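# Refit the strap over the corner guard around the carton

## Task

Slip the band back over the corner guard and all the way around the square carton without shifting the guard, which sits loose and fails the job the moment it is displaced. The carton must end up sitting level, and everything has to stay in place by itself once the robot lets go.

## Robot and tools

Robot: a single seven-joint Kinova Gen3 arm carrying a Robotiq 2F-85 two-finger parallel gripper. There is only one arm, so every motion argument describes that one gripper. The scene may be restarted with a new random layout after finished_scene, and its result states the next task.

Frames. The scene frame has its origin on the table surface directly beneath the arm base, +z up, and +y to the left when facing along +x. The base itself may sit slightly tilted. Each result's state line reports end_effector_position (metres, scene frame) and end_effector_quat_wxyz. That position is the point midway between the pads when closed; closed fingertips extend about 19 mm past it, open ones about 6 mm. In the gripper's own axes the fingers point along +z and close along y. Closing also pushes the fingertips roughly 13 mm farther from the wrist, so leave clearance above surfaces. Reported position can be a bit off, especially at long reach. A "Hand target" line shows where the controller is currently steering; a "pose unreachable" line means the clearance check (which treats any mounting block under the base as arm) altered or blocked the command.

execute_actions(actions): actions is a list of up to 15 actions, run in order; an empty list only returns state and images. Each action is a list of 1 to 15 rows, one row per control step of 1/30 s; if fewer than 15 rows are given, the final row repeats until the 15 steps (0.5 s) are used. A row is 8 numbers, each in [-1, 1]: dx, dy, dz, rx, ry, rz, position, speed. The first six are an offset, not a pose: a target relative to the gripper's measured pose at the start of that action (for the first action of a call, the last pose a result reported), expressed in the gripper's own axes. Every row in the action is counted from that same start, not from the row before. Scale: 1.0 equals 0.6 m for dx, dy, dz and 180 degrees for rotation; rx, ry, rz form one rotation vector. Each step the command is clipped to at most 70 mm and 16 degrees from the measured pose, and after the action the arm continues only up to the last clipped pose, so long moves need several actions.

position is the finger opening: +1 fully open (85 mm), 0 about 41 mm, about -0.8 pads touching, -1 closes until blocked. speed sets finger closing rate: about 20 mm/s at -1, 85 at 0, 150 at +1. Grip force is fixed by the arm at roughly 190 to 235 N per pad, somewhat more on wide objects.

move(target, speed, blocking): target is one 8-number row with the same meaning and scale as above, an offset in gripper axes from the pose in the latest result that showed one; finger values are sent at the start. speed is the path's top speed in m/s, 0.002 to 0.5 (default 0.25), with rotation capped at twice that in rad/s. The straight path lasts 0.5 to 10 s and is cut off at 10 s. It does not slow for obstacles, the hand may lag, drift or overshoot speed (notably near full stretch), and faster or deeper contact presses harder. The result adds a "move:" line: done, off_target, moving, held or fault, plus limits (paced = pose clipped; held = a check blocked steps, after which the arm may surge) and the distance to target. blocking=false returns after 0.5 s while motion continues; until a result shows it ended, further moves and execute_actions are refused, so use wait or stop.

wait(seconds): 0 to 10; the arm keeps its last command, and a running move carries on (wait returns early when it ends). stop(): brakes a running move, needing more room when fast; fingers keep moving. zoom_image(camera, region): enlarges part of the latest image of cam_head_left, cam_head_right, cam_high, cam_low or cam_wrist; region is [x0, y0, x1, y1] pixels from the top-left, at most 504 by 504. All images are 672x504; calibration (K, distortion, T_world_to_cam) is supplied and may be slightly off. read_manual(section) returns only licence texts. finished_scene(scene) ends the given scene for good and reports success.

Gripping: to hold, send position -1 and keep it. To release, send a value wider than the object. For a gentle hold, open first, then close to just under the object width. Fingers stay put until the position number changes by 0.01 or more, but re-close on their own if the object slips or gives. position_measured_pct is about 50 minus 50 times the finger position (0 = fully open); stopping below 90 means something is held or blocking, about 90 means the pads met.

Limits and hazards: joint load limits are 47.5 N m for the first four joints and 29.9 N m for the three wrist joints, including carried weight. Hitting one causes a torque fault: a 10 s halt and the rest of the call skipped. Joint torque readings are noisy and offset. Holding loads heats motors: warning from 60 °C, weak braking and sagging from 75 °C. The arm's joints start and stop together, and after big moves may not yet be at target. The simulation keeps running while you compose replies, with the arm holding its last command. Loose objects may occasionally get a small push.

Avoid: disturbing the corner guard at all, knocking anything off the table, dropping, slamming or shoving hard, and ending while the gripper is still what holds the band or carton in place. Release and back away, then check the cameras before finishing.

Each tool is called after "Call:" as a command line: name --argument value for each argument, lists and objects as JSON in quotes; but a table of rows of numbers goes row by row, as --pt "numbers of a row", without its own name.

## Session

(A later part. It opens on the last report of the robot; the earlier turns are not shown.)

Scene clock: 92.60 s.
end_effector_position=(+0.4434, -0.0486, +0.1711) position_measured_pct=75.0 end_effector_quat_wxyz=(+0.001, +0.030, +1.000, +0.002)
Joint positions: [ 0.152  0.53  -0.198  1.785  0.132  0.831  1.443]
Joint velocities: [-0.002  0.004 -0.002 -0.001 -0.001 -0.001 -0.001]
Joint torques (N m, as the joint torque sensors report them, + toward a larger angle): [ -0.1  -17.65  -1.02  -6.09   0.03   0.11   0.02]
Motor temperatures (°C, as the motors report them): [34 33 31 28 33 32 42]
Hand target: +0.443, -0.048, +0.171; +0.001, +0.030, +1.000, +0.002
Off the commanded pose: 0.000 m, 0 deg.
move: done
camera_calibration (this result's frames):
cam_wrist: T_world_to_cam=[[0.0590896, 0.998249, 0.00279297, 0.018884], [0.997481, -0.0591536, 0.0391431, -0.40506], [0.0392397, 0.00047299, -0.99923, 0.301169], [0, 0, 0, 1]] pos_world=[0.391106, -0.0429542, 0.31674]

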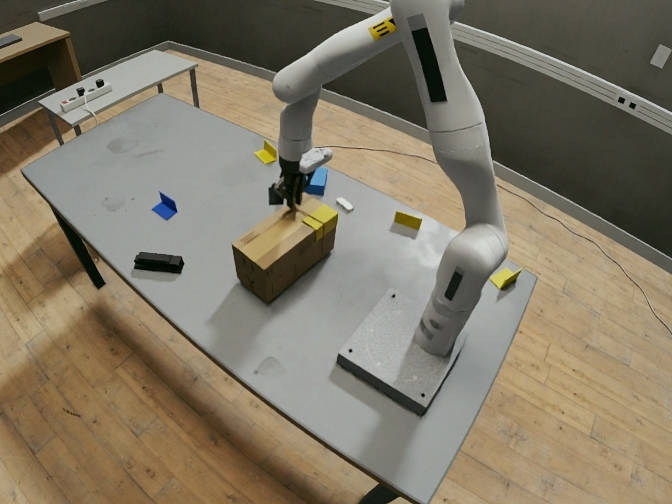

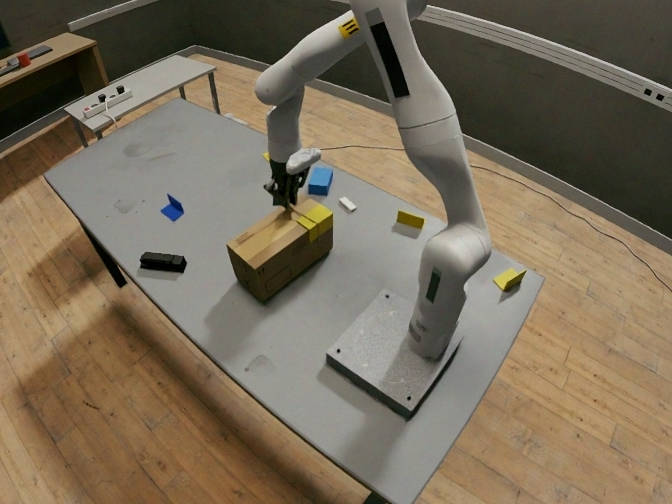

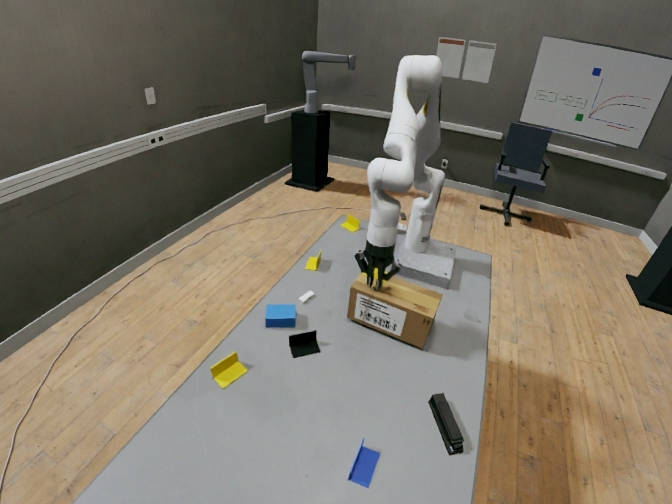

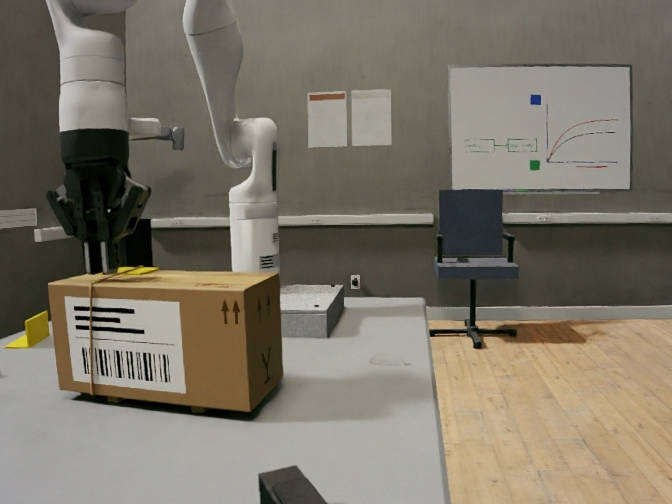

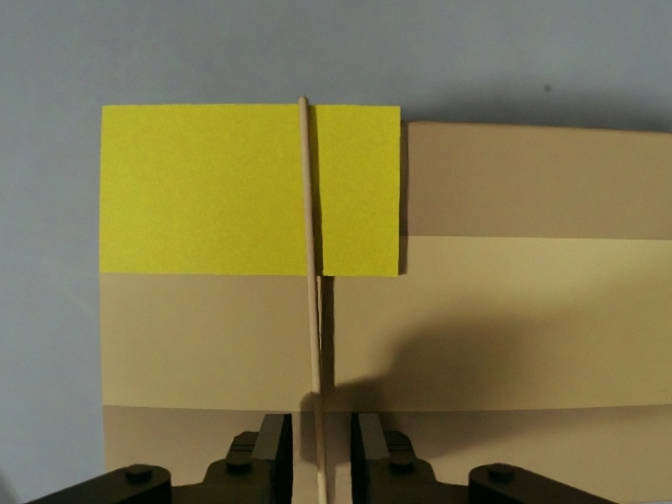

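Call:
move --target '[0,0,0.0128,0,0,0,-0.6,0]' --speed 0.012

Call:
move --target '[0,0,0,0,0,0,-1,-1]' --speed 0.01

Call:
move --target '[-0.018,-0.004,-0.014,0,0,0,-1,-1]' --speed 0.02

Call:
move --target '[-0.006,-0.024,0,0,0,0,-1,-1]' --speed 0.02

Call:
zoom_image --camera "cam_low" --region '[30,220,310,430]'

Scene clock: 97.63 s.
end_effector_position=(+0.4435, -0.0485, +0.1635) position_measured_pct=80.2 end_effector_quat_wxyz=(+0.001, +0.030, +1.000, +0.002)
Joint positions: [ 0.15   0.542 -0.196  1.793  0.136  0.81   1.44 ]
Joint velocities: [ 0.     0.001 -0.    -0.001  0.    -0.001 -0.   ]
Joint torques (N m, as the joint torque sensors report them, + toward a larger angle): [  0.1  -17.55  -1.08  -5.79  -0.1    0.17   0.12]
Motor temperatures (°C, as the motors report them): [34 33 31 28 33 32 42]
Hand target: +0.443, -0.049, +0.163; +0.001, +0.030, +1.000, +0.002
Off the commanded pose: 0.000 m, 0 deg.
move: done
camera_calibration (this result's frames):
cam_wrist: T_world_to_cam=[[0.0590857, 0.998249, 0.0028207, 0.0188627], [0.997477, -0.0591509, 0.0392475, -0.404827], [0.0393456, 0.00049462, -0.999226, 0.293489], [0, 0, 0, 1]] pos_world=[0.391143, -0.0429207, 0.309097]

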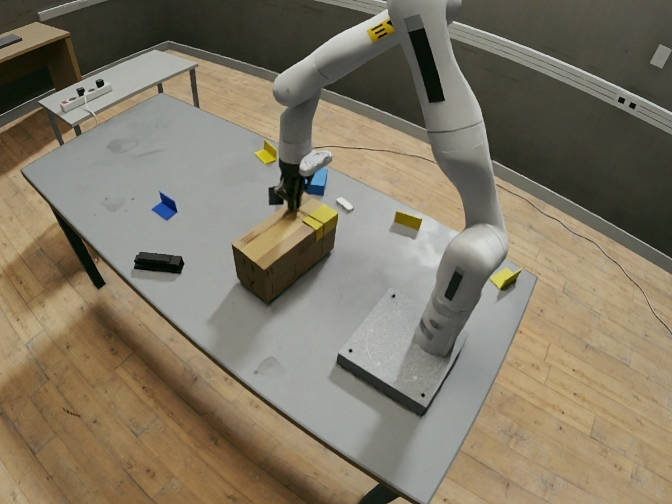

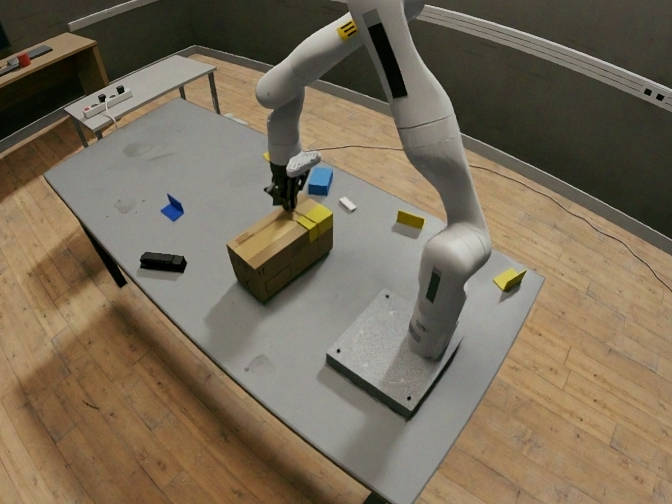

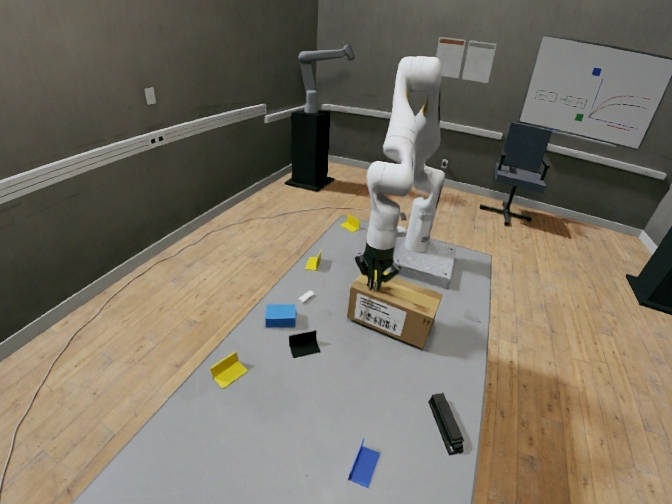

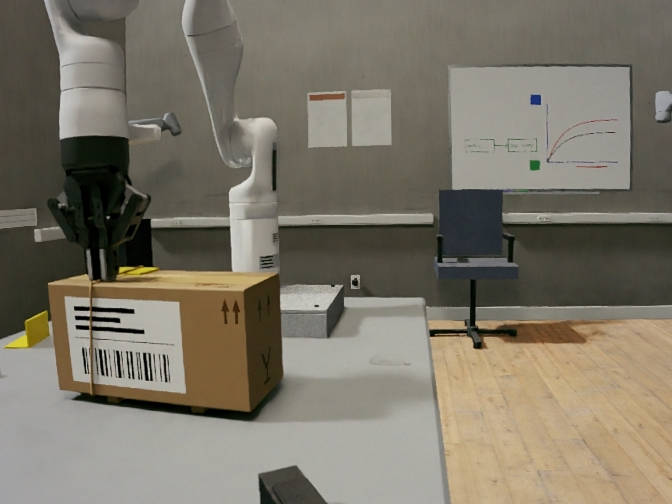

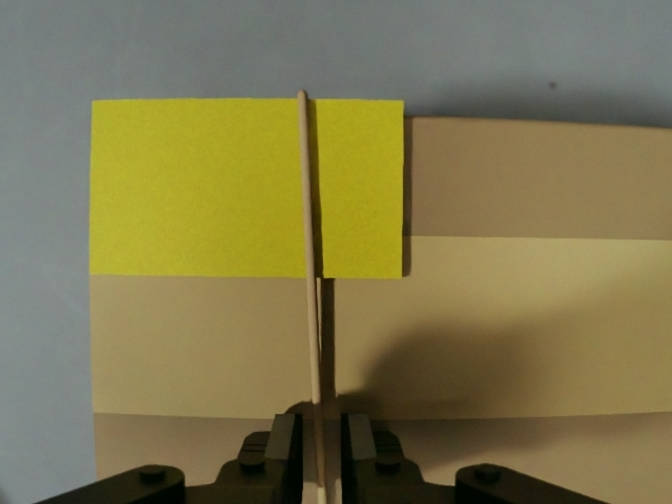

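Scene clock: 98.73 s.
end_effector_position=(+0.4435, -0.0485, +0.1635) position_measured_pct=91.7 end_effector_quat_wxyz=(+0.001, +0.030, +1.000, +0.002)
Joint positions: [ 0.15   0.542 -0.196  1.793  0.136  0.81   1.44 ]
Joint velocities: [-0.     0.001 -0.    -0.002  0.001  0.001  0.   ]
Joint torques (N m, as the joint torque sensors report them, + toward a larger angle): [ -0.06 -17.96  -0.83  -5.88  -0.07   0.12   0.23]
Motor temperatures (°C, as the motors report them): [34 33 31 28 33 32 42]
Hand target: +0.443, -0.049, +0.163; +0.001, +0.030, +1.000, +0.002
Off the commanded pose: 0.000 m, 0 deg.
move: done
camera_calibration (this result's frames):
cam_wrist: T_world_to_cam=[[0.0590952, 0.998248, 0.00280324, 0.0188732], [0.997476, -0.0591598, 0.0392556, -0.404826], [0.0393526, 0.000476348, -0.999225, 0.293499], [0, 0, 0, 1]] pos_world=[0.391139, -0.0429294, 0.30911]

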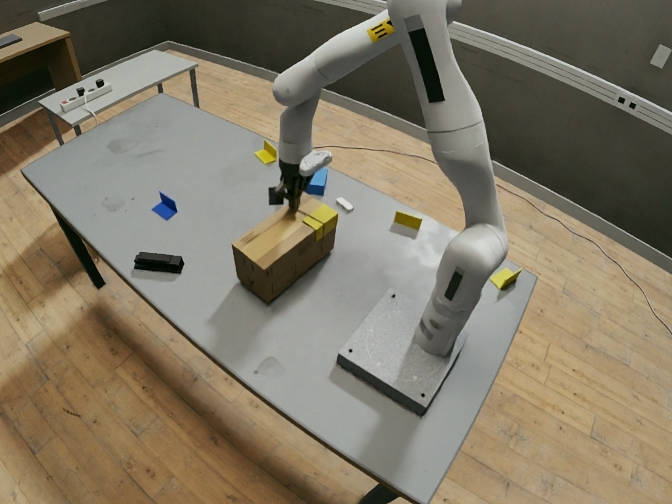

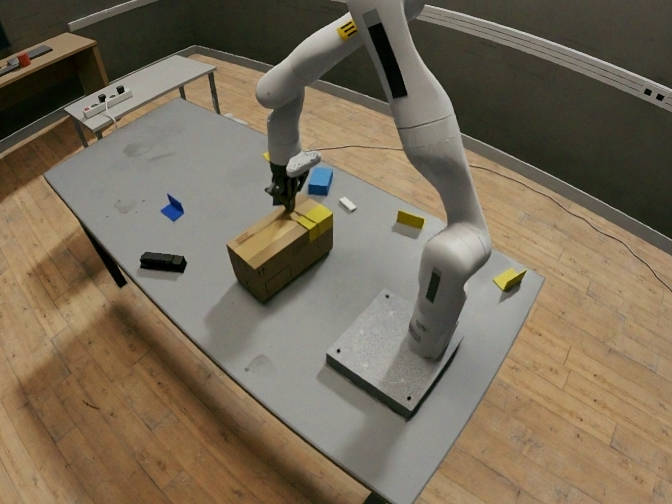

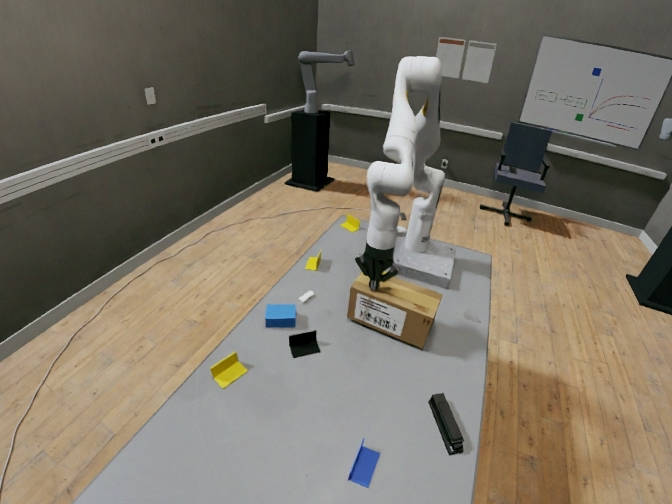

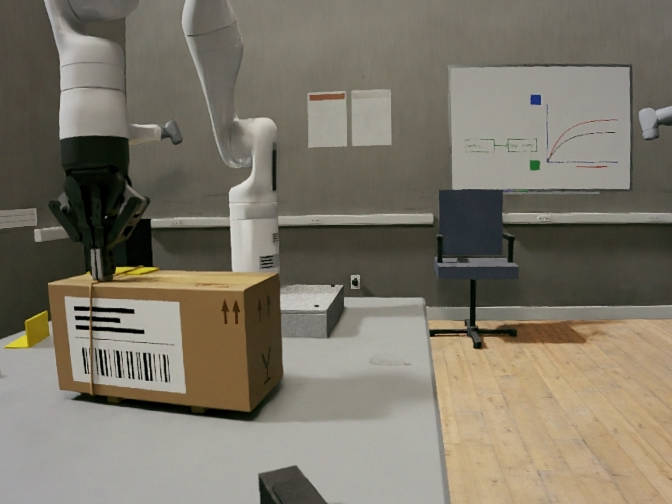

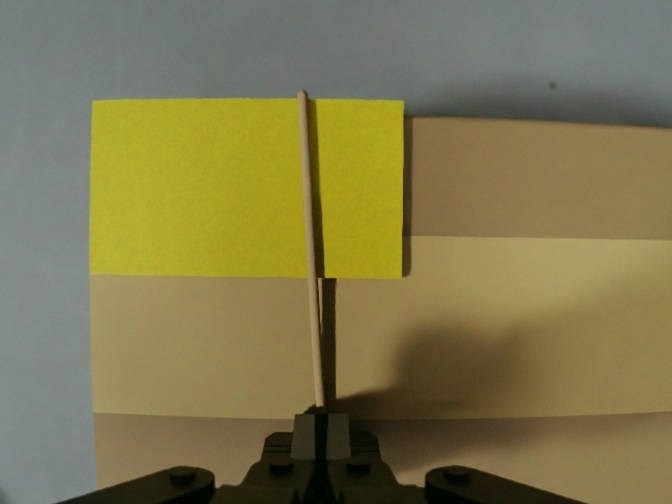

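Scene clock: 99.67 s.
end_effector_position=(+0.4531, -0.0515, +0.1713) position_measured_pct=91.7 end_effector_quat_wxyz=(-0.000, +0.030, +1.000, +0.002)
Joint positions: [ 0.154  0.548 -0.197  1.747  0.133  0.852  1.45 ]
Joint velocities: [ 0.     0.002  0.001 -0.003 -0.001  0.001  0.   ]
Joint torques (N m, as the joint torque sensors report them, + toward a larger angle): [ -0.15 -19.05  -1.05  -7.05   0.1   -0.2    0.15]
Motor temperatures (°C, as the motors report them): [34 33 31 28 33 32 42]
Hand target: +0.454, -0.052, +0.172; +0.001, +0.030, +1.000, +0.002
Off the commanded pose: 0.001 m, 0 deg.
move: done
camera_calibration (this result's frames):
cam_wrist: T_world_to_cam=[[0.0590036, 0.998254, 0.00287979, 0.0212736], [0.997581, -0.0590696, 0.0366495, -0.414505], [0.0367556, 0.000710375, -0.999324, 0.302154], [0, 0, 0, 1]] pos_world=[0.401142, -0.0459358, 0.31708]

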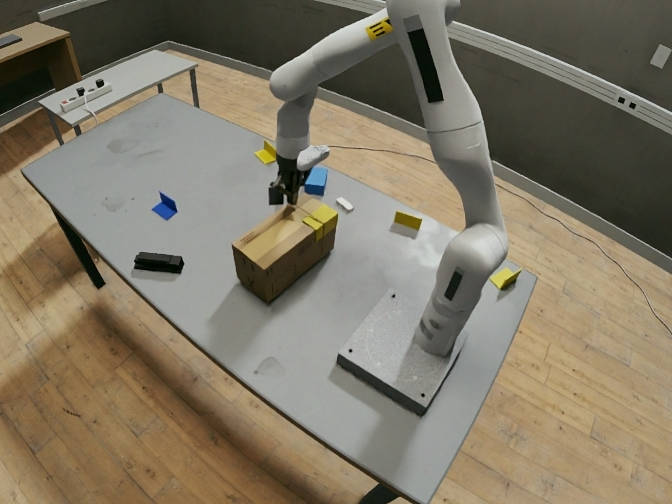

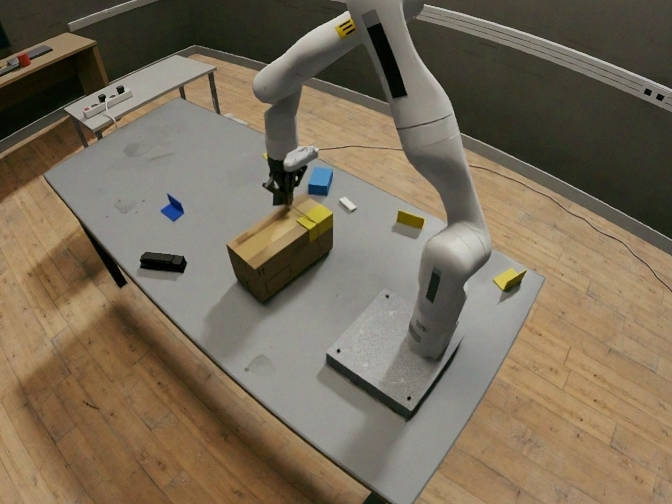

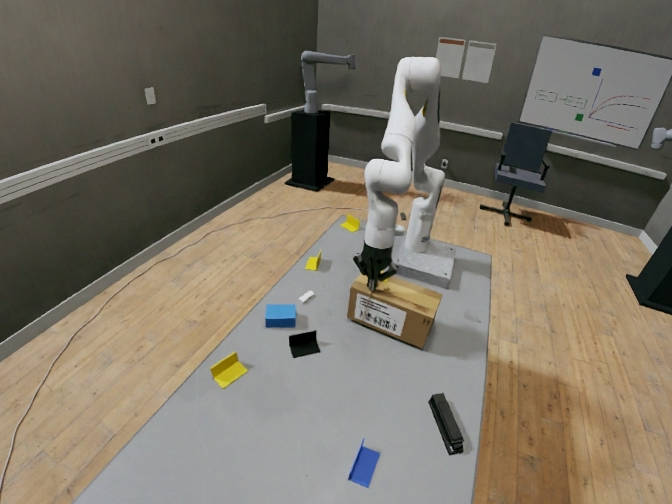

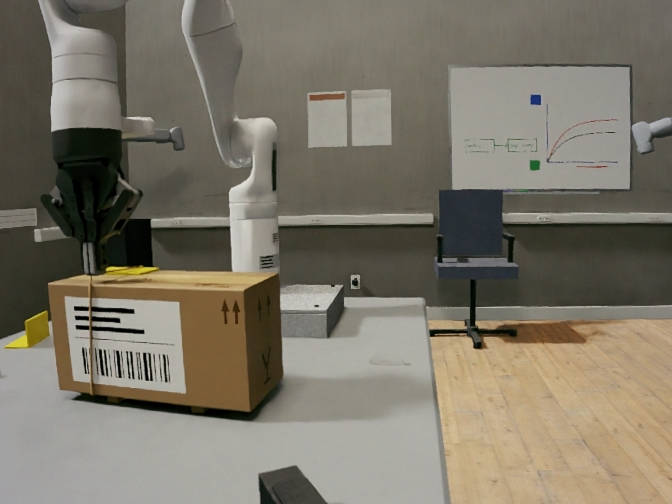

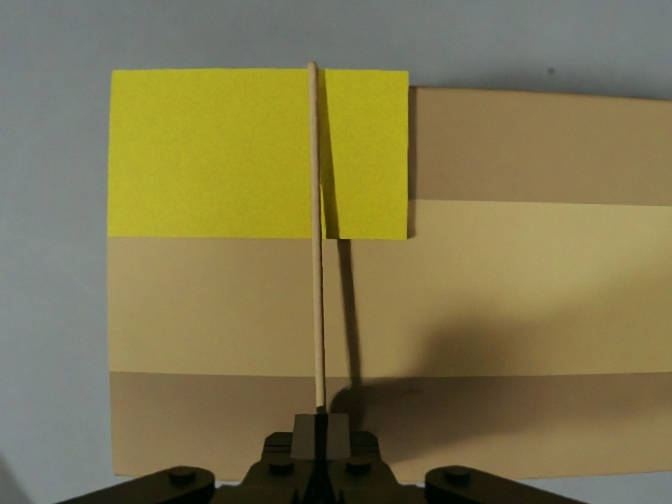

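Scene clock: 100.63 s.
end_effector_position=(+0.4546, -0.0655, +0.1704) position_measured_pct=91.7 end_effector_quat_wxyz=(-0.002, +0.029, +1.000, +0.002)
Joint positions: [ 0.183  0.558 -0.195  1.733  0.132  0.861  1.483]
Joint velocities: [ 0.001 -0.001  0.001 -0.001 -0.002  0.001  0.001]
Joint torques (N m, as the joint torque sensors report them, + toward a larger angle): [  0.24 -19.74  -0.78  -7.34   0.18  -0.42   0.14]
Motor temperatures (°C, as the motors report them): [34 33 31 28 33 32 42]
Hand target: +0.456, -0.066, +0.171; -0.000, +0.030, +1.000, +0.002
Off the commanded pose: 0.002 m, 0 deg.
move: done
camera_calibration (this result's frames):
cam_wrist: T_world_to_cam=[[0.0583748, 0.998289, 0.0033712, 0.0353997], [0.997738, -0.0584547, 0.0331872, -0.416235], [0.0333274, 0.00142628, -0.999443, 0.302829], [0, 0, 0, 1]] pos_world=[0.403134, -0.0601019, 0.316355]

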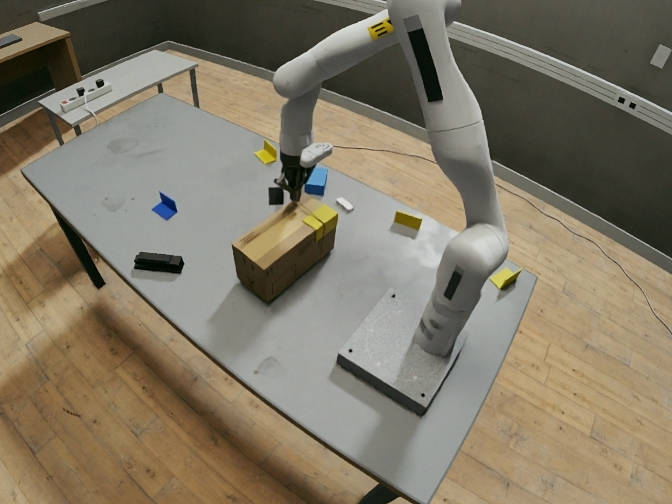

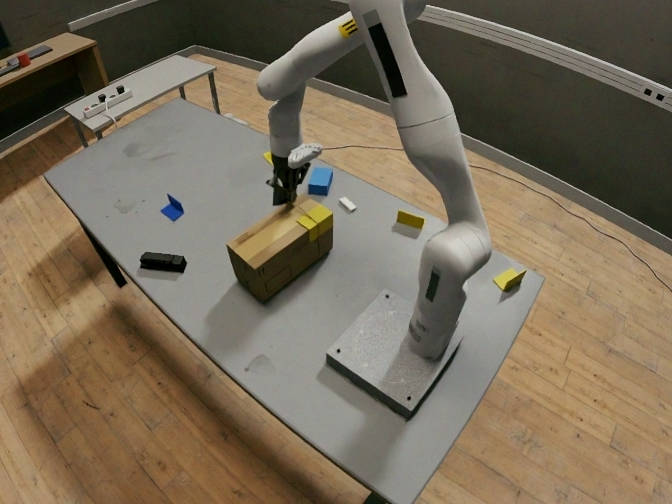

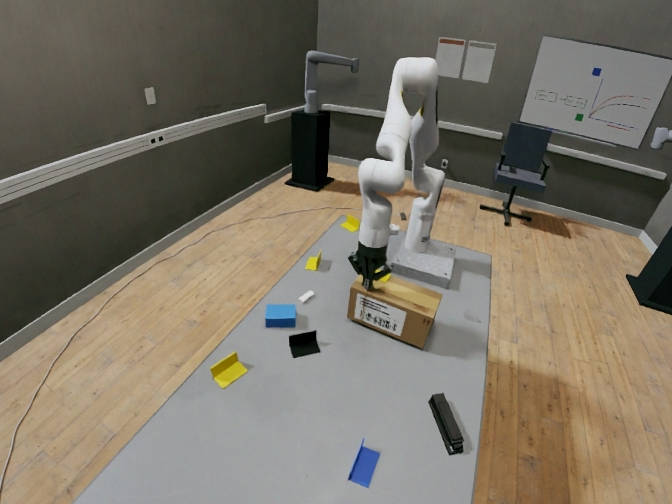

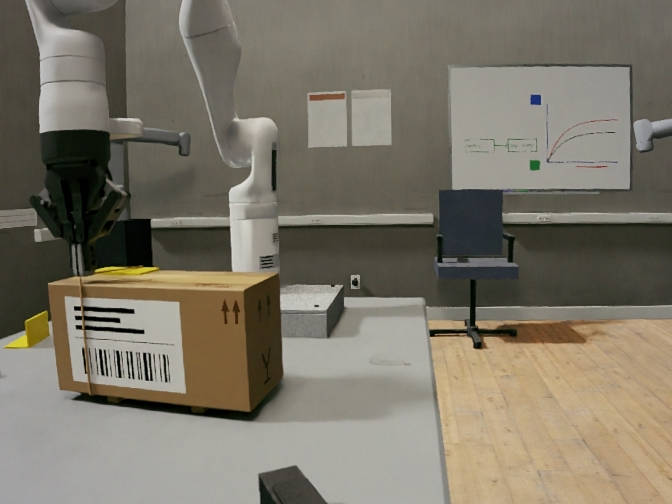

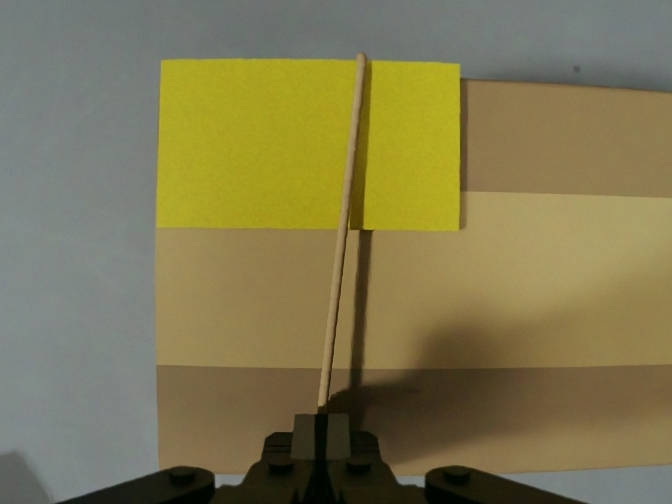

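Region (30, 220, 310, 430) of cam_low's 672x504 image, scaled by 1.800, with more detail than that image has; it fills the top 378 rows of this view, and the rest is white.

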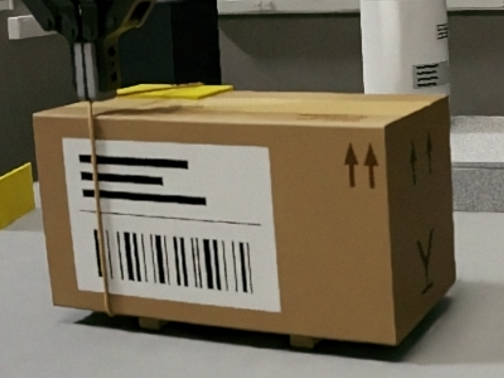

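Call:
move --target '[0.019,0,0.0095,0,0,0,-1,-1]' --speed 0.015

Call:
move --target '[0,0,0,0,0,0,-0.6,-1]' --speed 0.01

Call:
move --target '[-0.005,0.012,-0.15,0,0,0,-0.6,0]' --speed 0.15

Call:
zoom_image --camera "cam_low" --region '[30,220,310,430]'

Scene clock: 105.07 s.
end_effector_position=(+0.4441, -0.0643, +0.1650) position_measured_pct=91.7 end_effector_quat_wxyz=(-0.001, +0.029, +1.000, +0.003)
Joint positions: [ 0.185  0.547 -0.195  1.778  0.133  0.825  1.48 ]
Joint velocities: [-0.001 -0.001  0.001  0.    -0.    -0.001  0.   ]
Joint torques (N m, as the joint torque sensors report them, + toward a larger angle): [  0.21 -18.5   -0.47  -5.21  -0.07   0.51   0.09]
Motor temperatures (°C, as the motors report them): [34 33 31 28 33 32 42]
Hand target: +0.443, -0.065, +0.165; -0.002, +0.029, +1.000, +0.002
Off the commanded pose: 0.001 m, 0 deg.
move: done
camera_calibration (this result's frames):
cam_wrist: T_world_to_cam=[[0.0576968, 0.998326, 0.00393431, 0.0350376], [0.997705, -0.0577999, 0.0352567, -0.405863], [0.0354251, 0.00189109, -0.999371, 0.296795], [0, 0, 0, 1]] pos_world=[0.392396, -0.058999, 0.310779]

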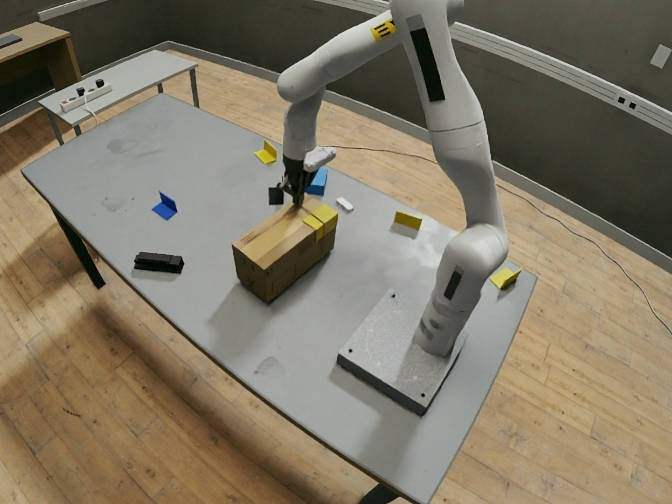

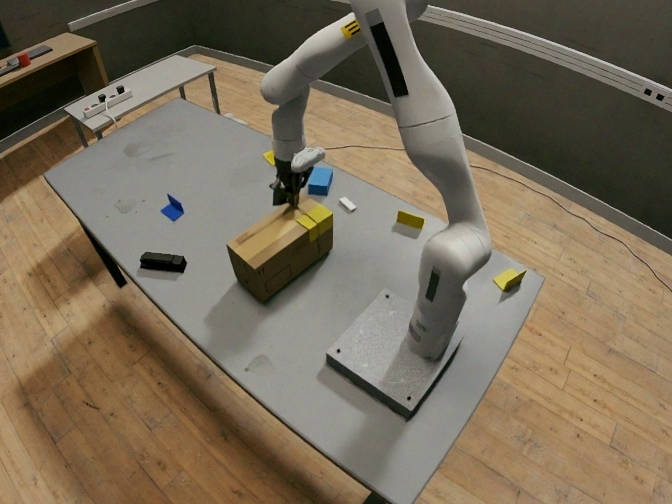

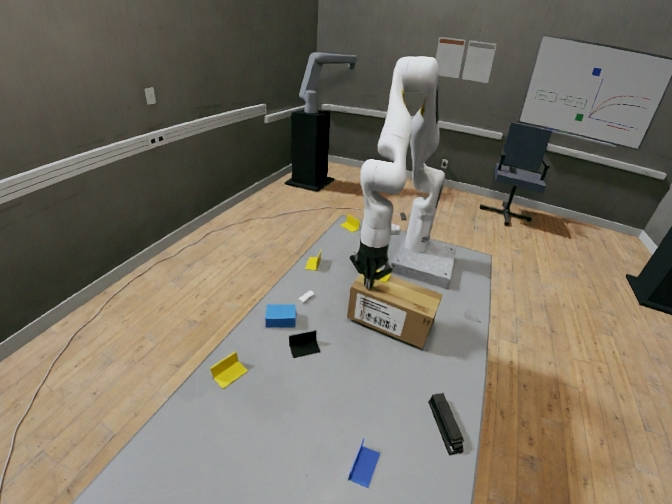

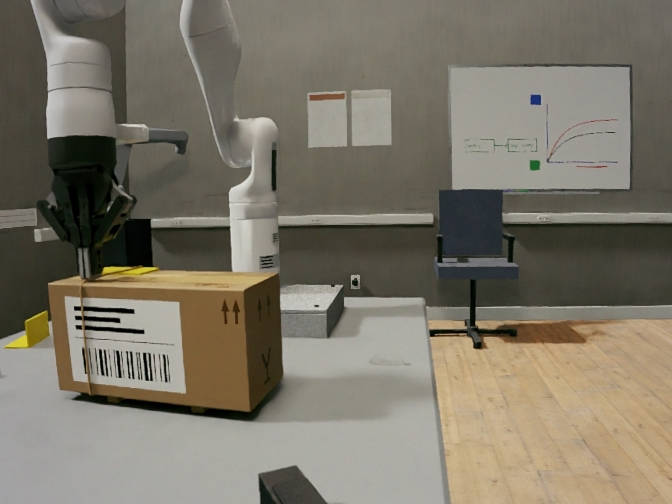

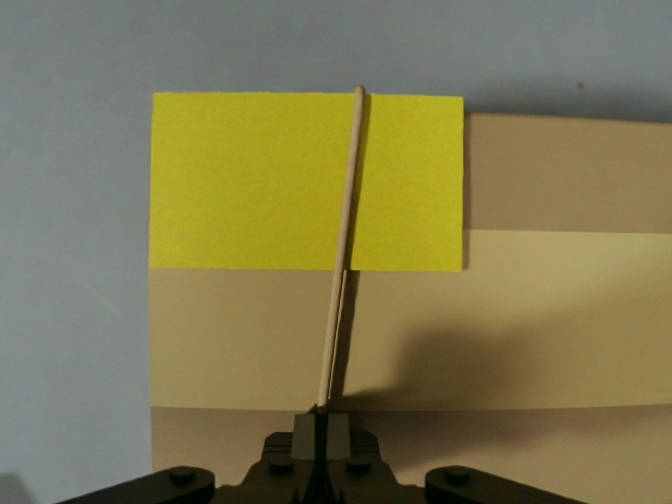

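Scene clock: 105.93 s.
end_effector_position=(+0.4442, -0.0643, +0.1650) position_measured_pct=80.2 end_effector_quat_wxyz=(-0.001, +0.029, +1.000, +0.003)
Joint positions: [ 0.185  0.547 -0.195  1.778  0.133  0.825  1.481]
Joint velocities: [-0.     0.     0.     0.002  0.    -0.001  0.   ]
Joint torques (N m, as the joint torque sensors report them, + toward a larger angle): [  0.   -17.93  -0.91  -5.83  -0.1    0.13   0.19]
Motor temperatures (°C, as the motors report them): [34 33 31 28 33 32 42]
Hand target: +0.444, -0.064, +0.165; -0.001, +0.029, +1.000, +0.003
Off the commanded pose: 0.000 m, 0 deg.
move: done
camera_calibration (this result's frames):
cam_wrist: T_world_to_cam=[[0.0576487, 0.998329, 0.00397476, 0.035008], [0.997703, -0.0577535, 0.0354014, -0.405935], [0.0355718, 0.00192478, -0.999365, 0.296771], [0, 0, 0, 1]] pos_world=[0.392427, -0.0589649, 0.310814]

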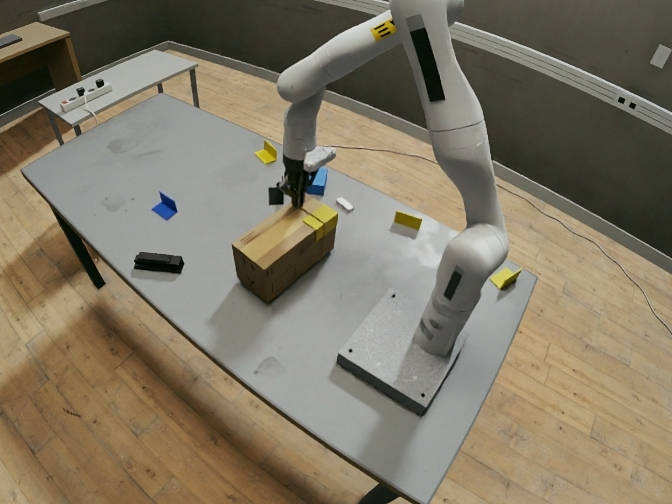

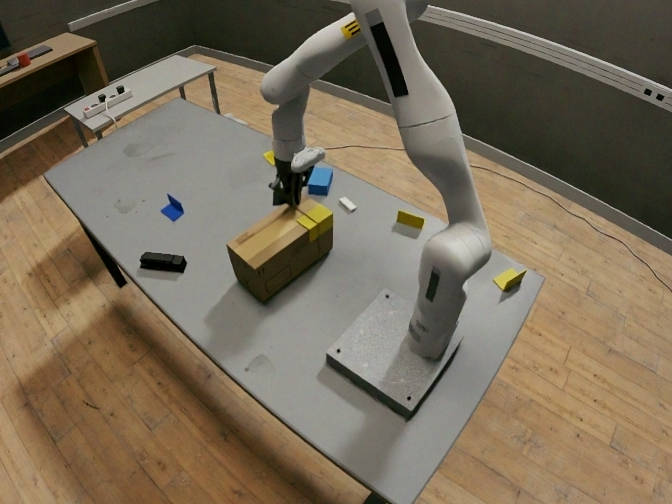

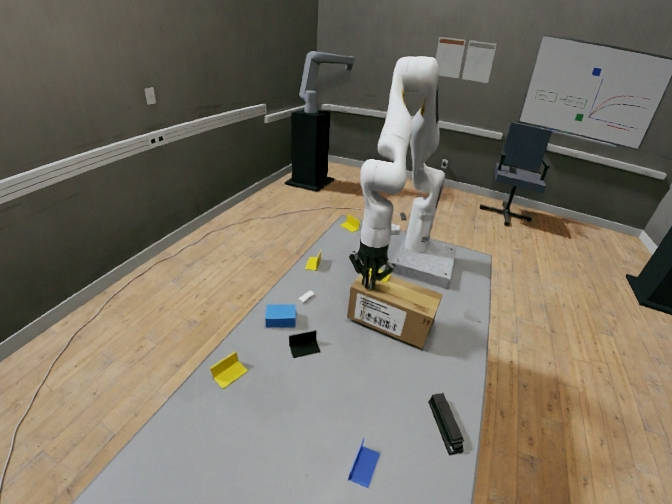

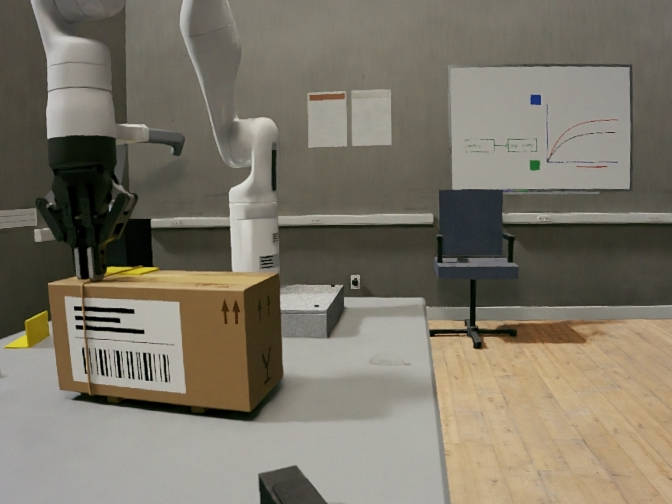

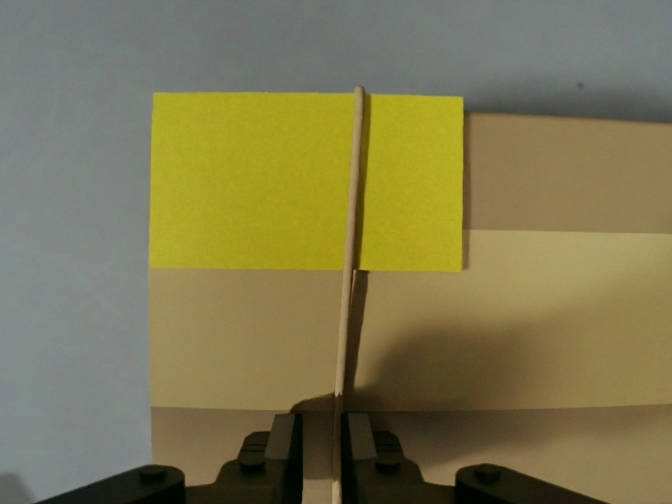

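Scene clock: 106.90 s.
end_effector_position=(+0.4475, -0.0580, +0.2550) position_measured_pct=80.2 end_effector_quat_wxyz=(-0.001, +0.029, +1.000, +0.002)
Joint positions: [ 0.183  0.425 -0.212  1.64   0.095  1.082  1.498]
Joint velocities: [-0.    -0.002 -0.002 -0.     0.001  0.001 -0.   ]
Joint torques (N m, as the joint torque sensors report them, + toward a larger angle): [ -0.05 -16.93  -0.9   -7.16   0.02   0.08   0.16]
Motor temperatures (°C, as the motors report them): [34 33 31 28 33 32 42]
Hand target: +0.448, -0.058, +0.255; -0.001, +0.029, +1.000, +0.002
Off the commanded pose: 0.000 m, 0 deg.
move: done
camera_calibration (this result's frames):
cam_wrist: T_world_to_cam=[[0.0580915, 0.998305, 0.00360504, 0.0280729], [0.997688, -0.0581824, 0.0351136, -0.412009], [0.0352638, 0.00155691, -0.999377, 0.386691], [0, 0, 0, 1]] pos_world=[0.39579, -0.052599, 0.400816]

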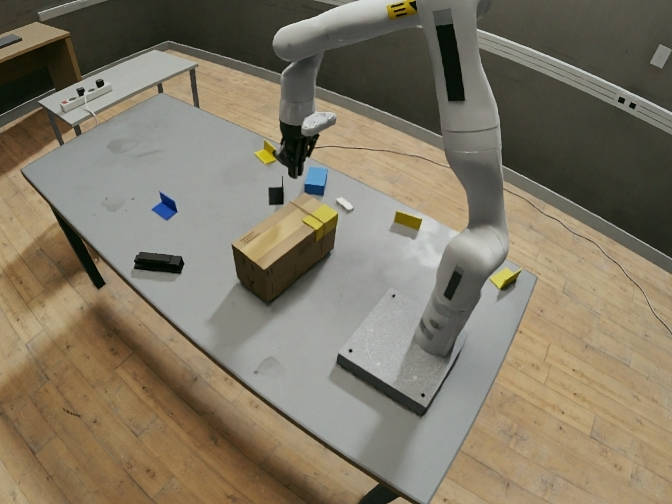

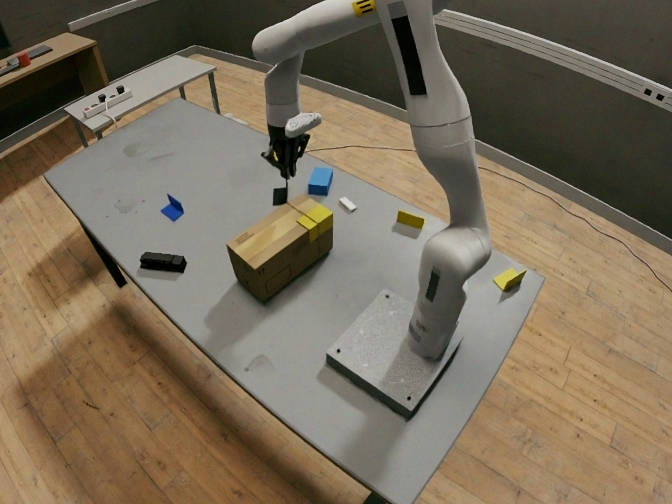

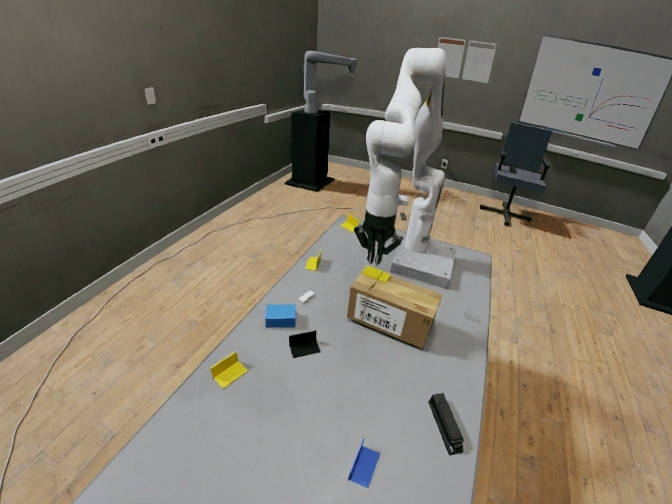

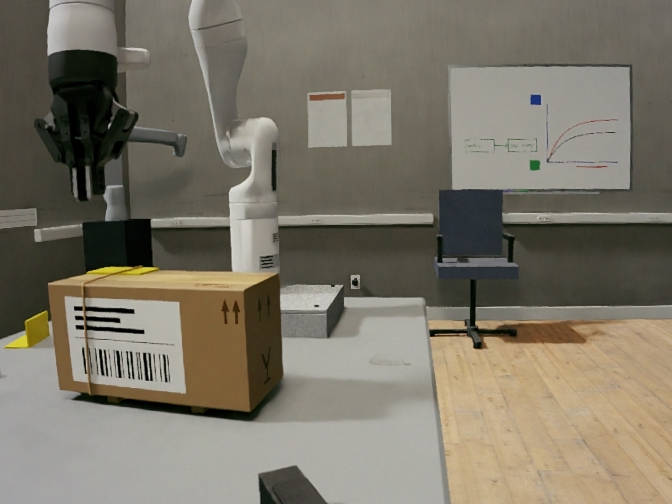

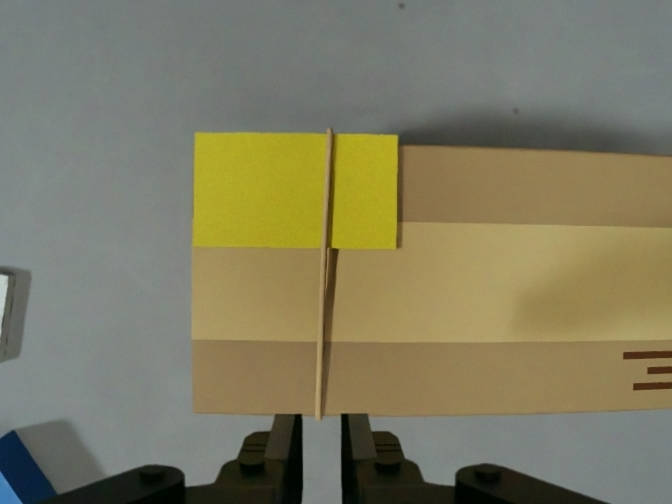

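Region (30, 220, 310, 430) of cam_low's 672x504 image, scaled by 1.800, with more detail than that image has; it fills the top 378 rows of this view, and the rest is white.

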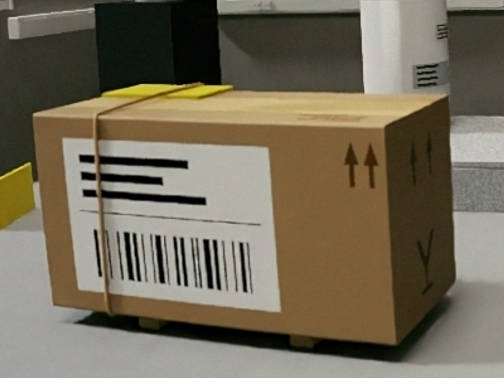

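Call:
zoom_image --camera "cam_head_right" --region '[270,190,350,280]'

Region (270, 190, 350, 280) of cam_head_right's 672x504 image, scaled by 5.600, with more detail than that image has.

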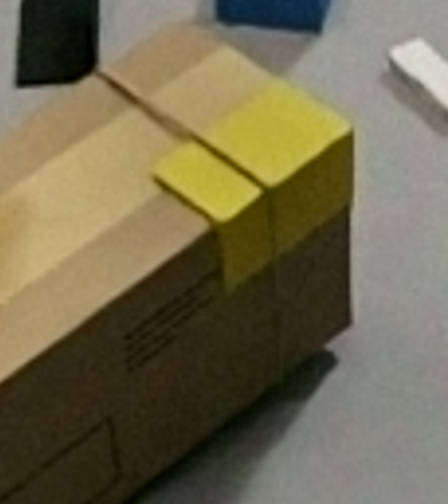

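Call:
finished_scene --scene 2

The scene is finished: the task was done.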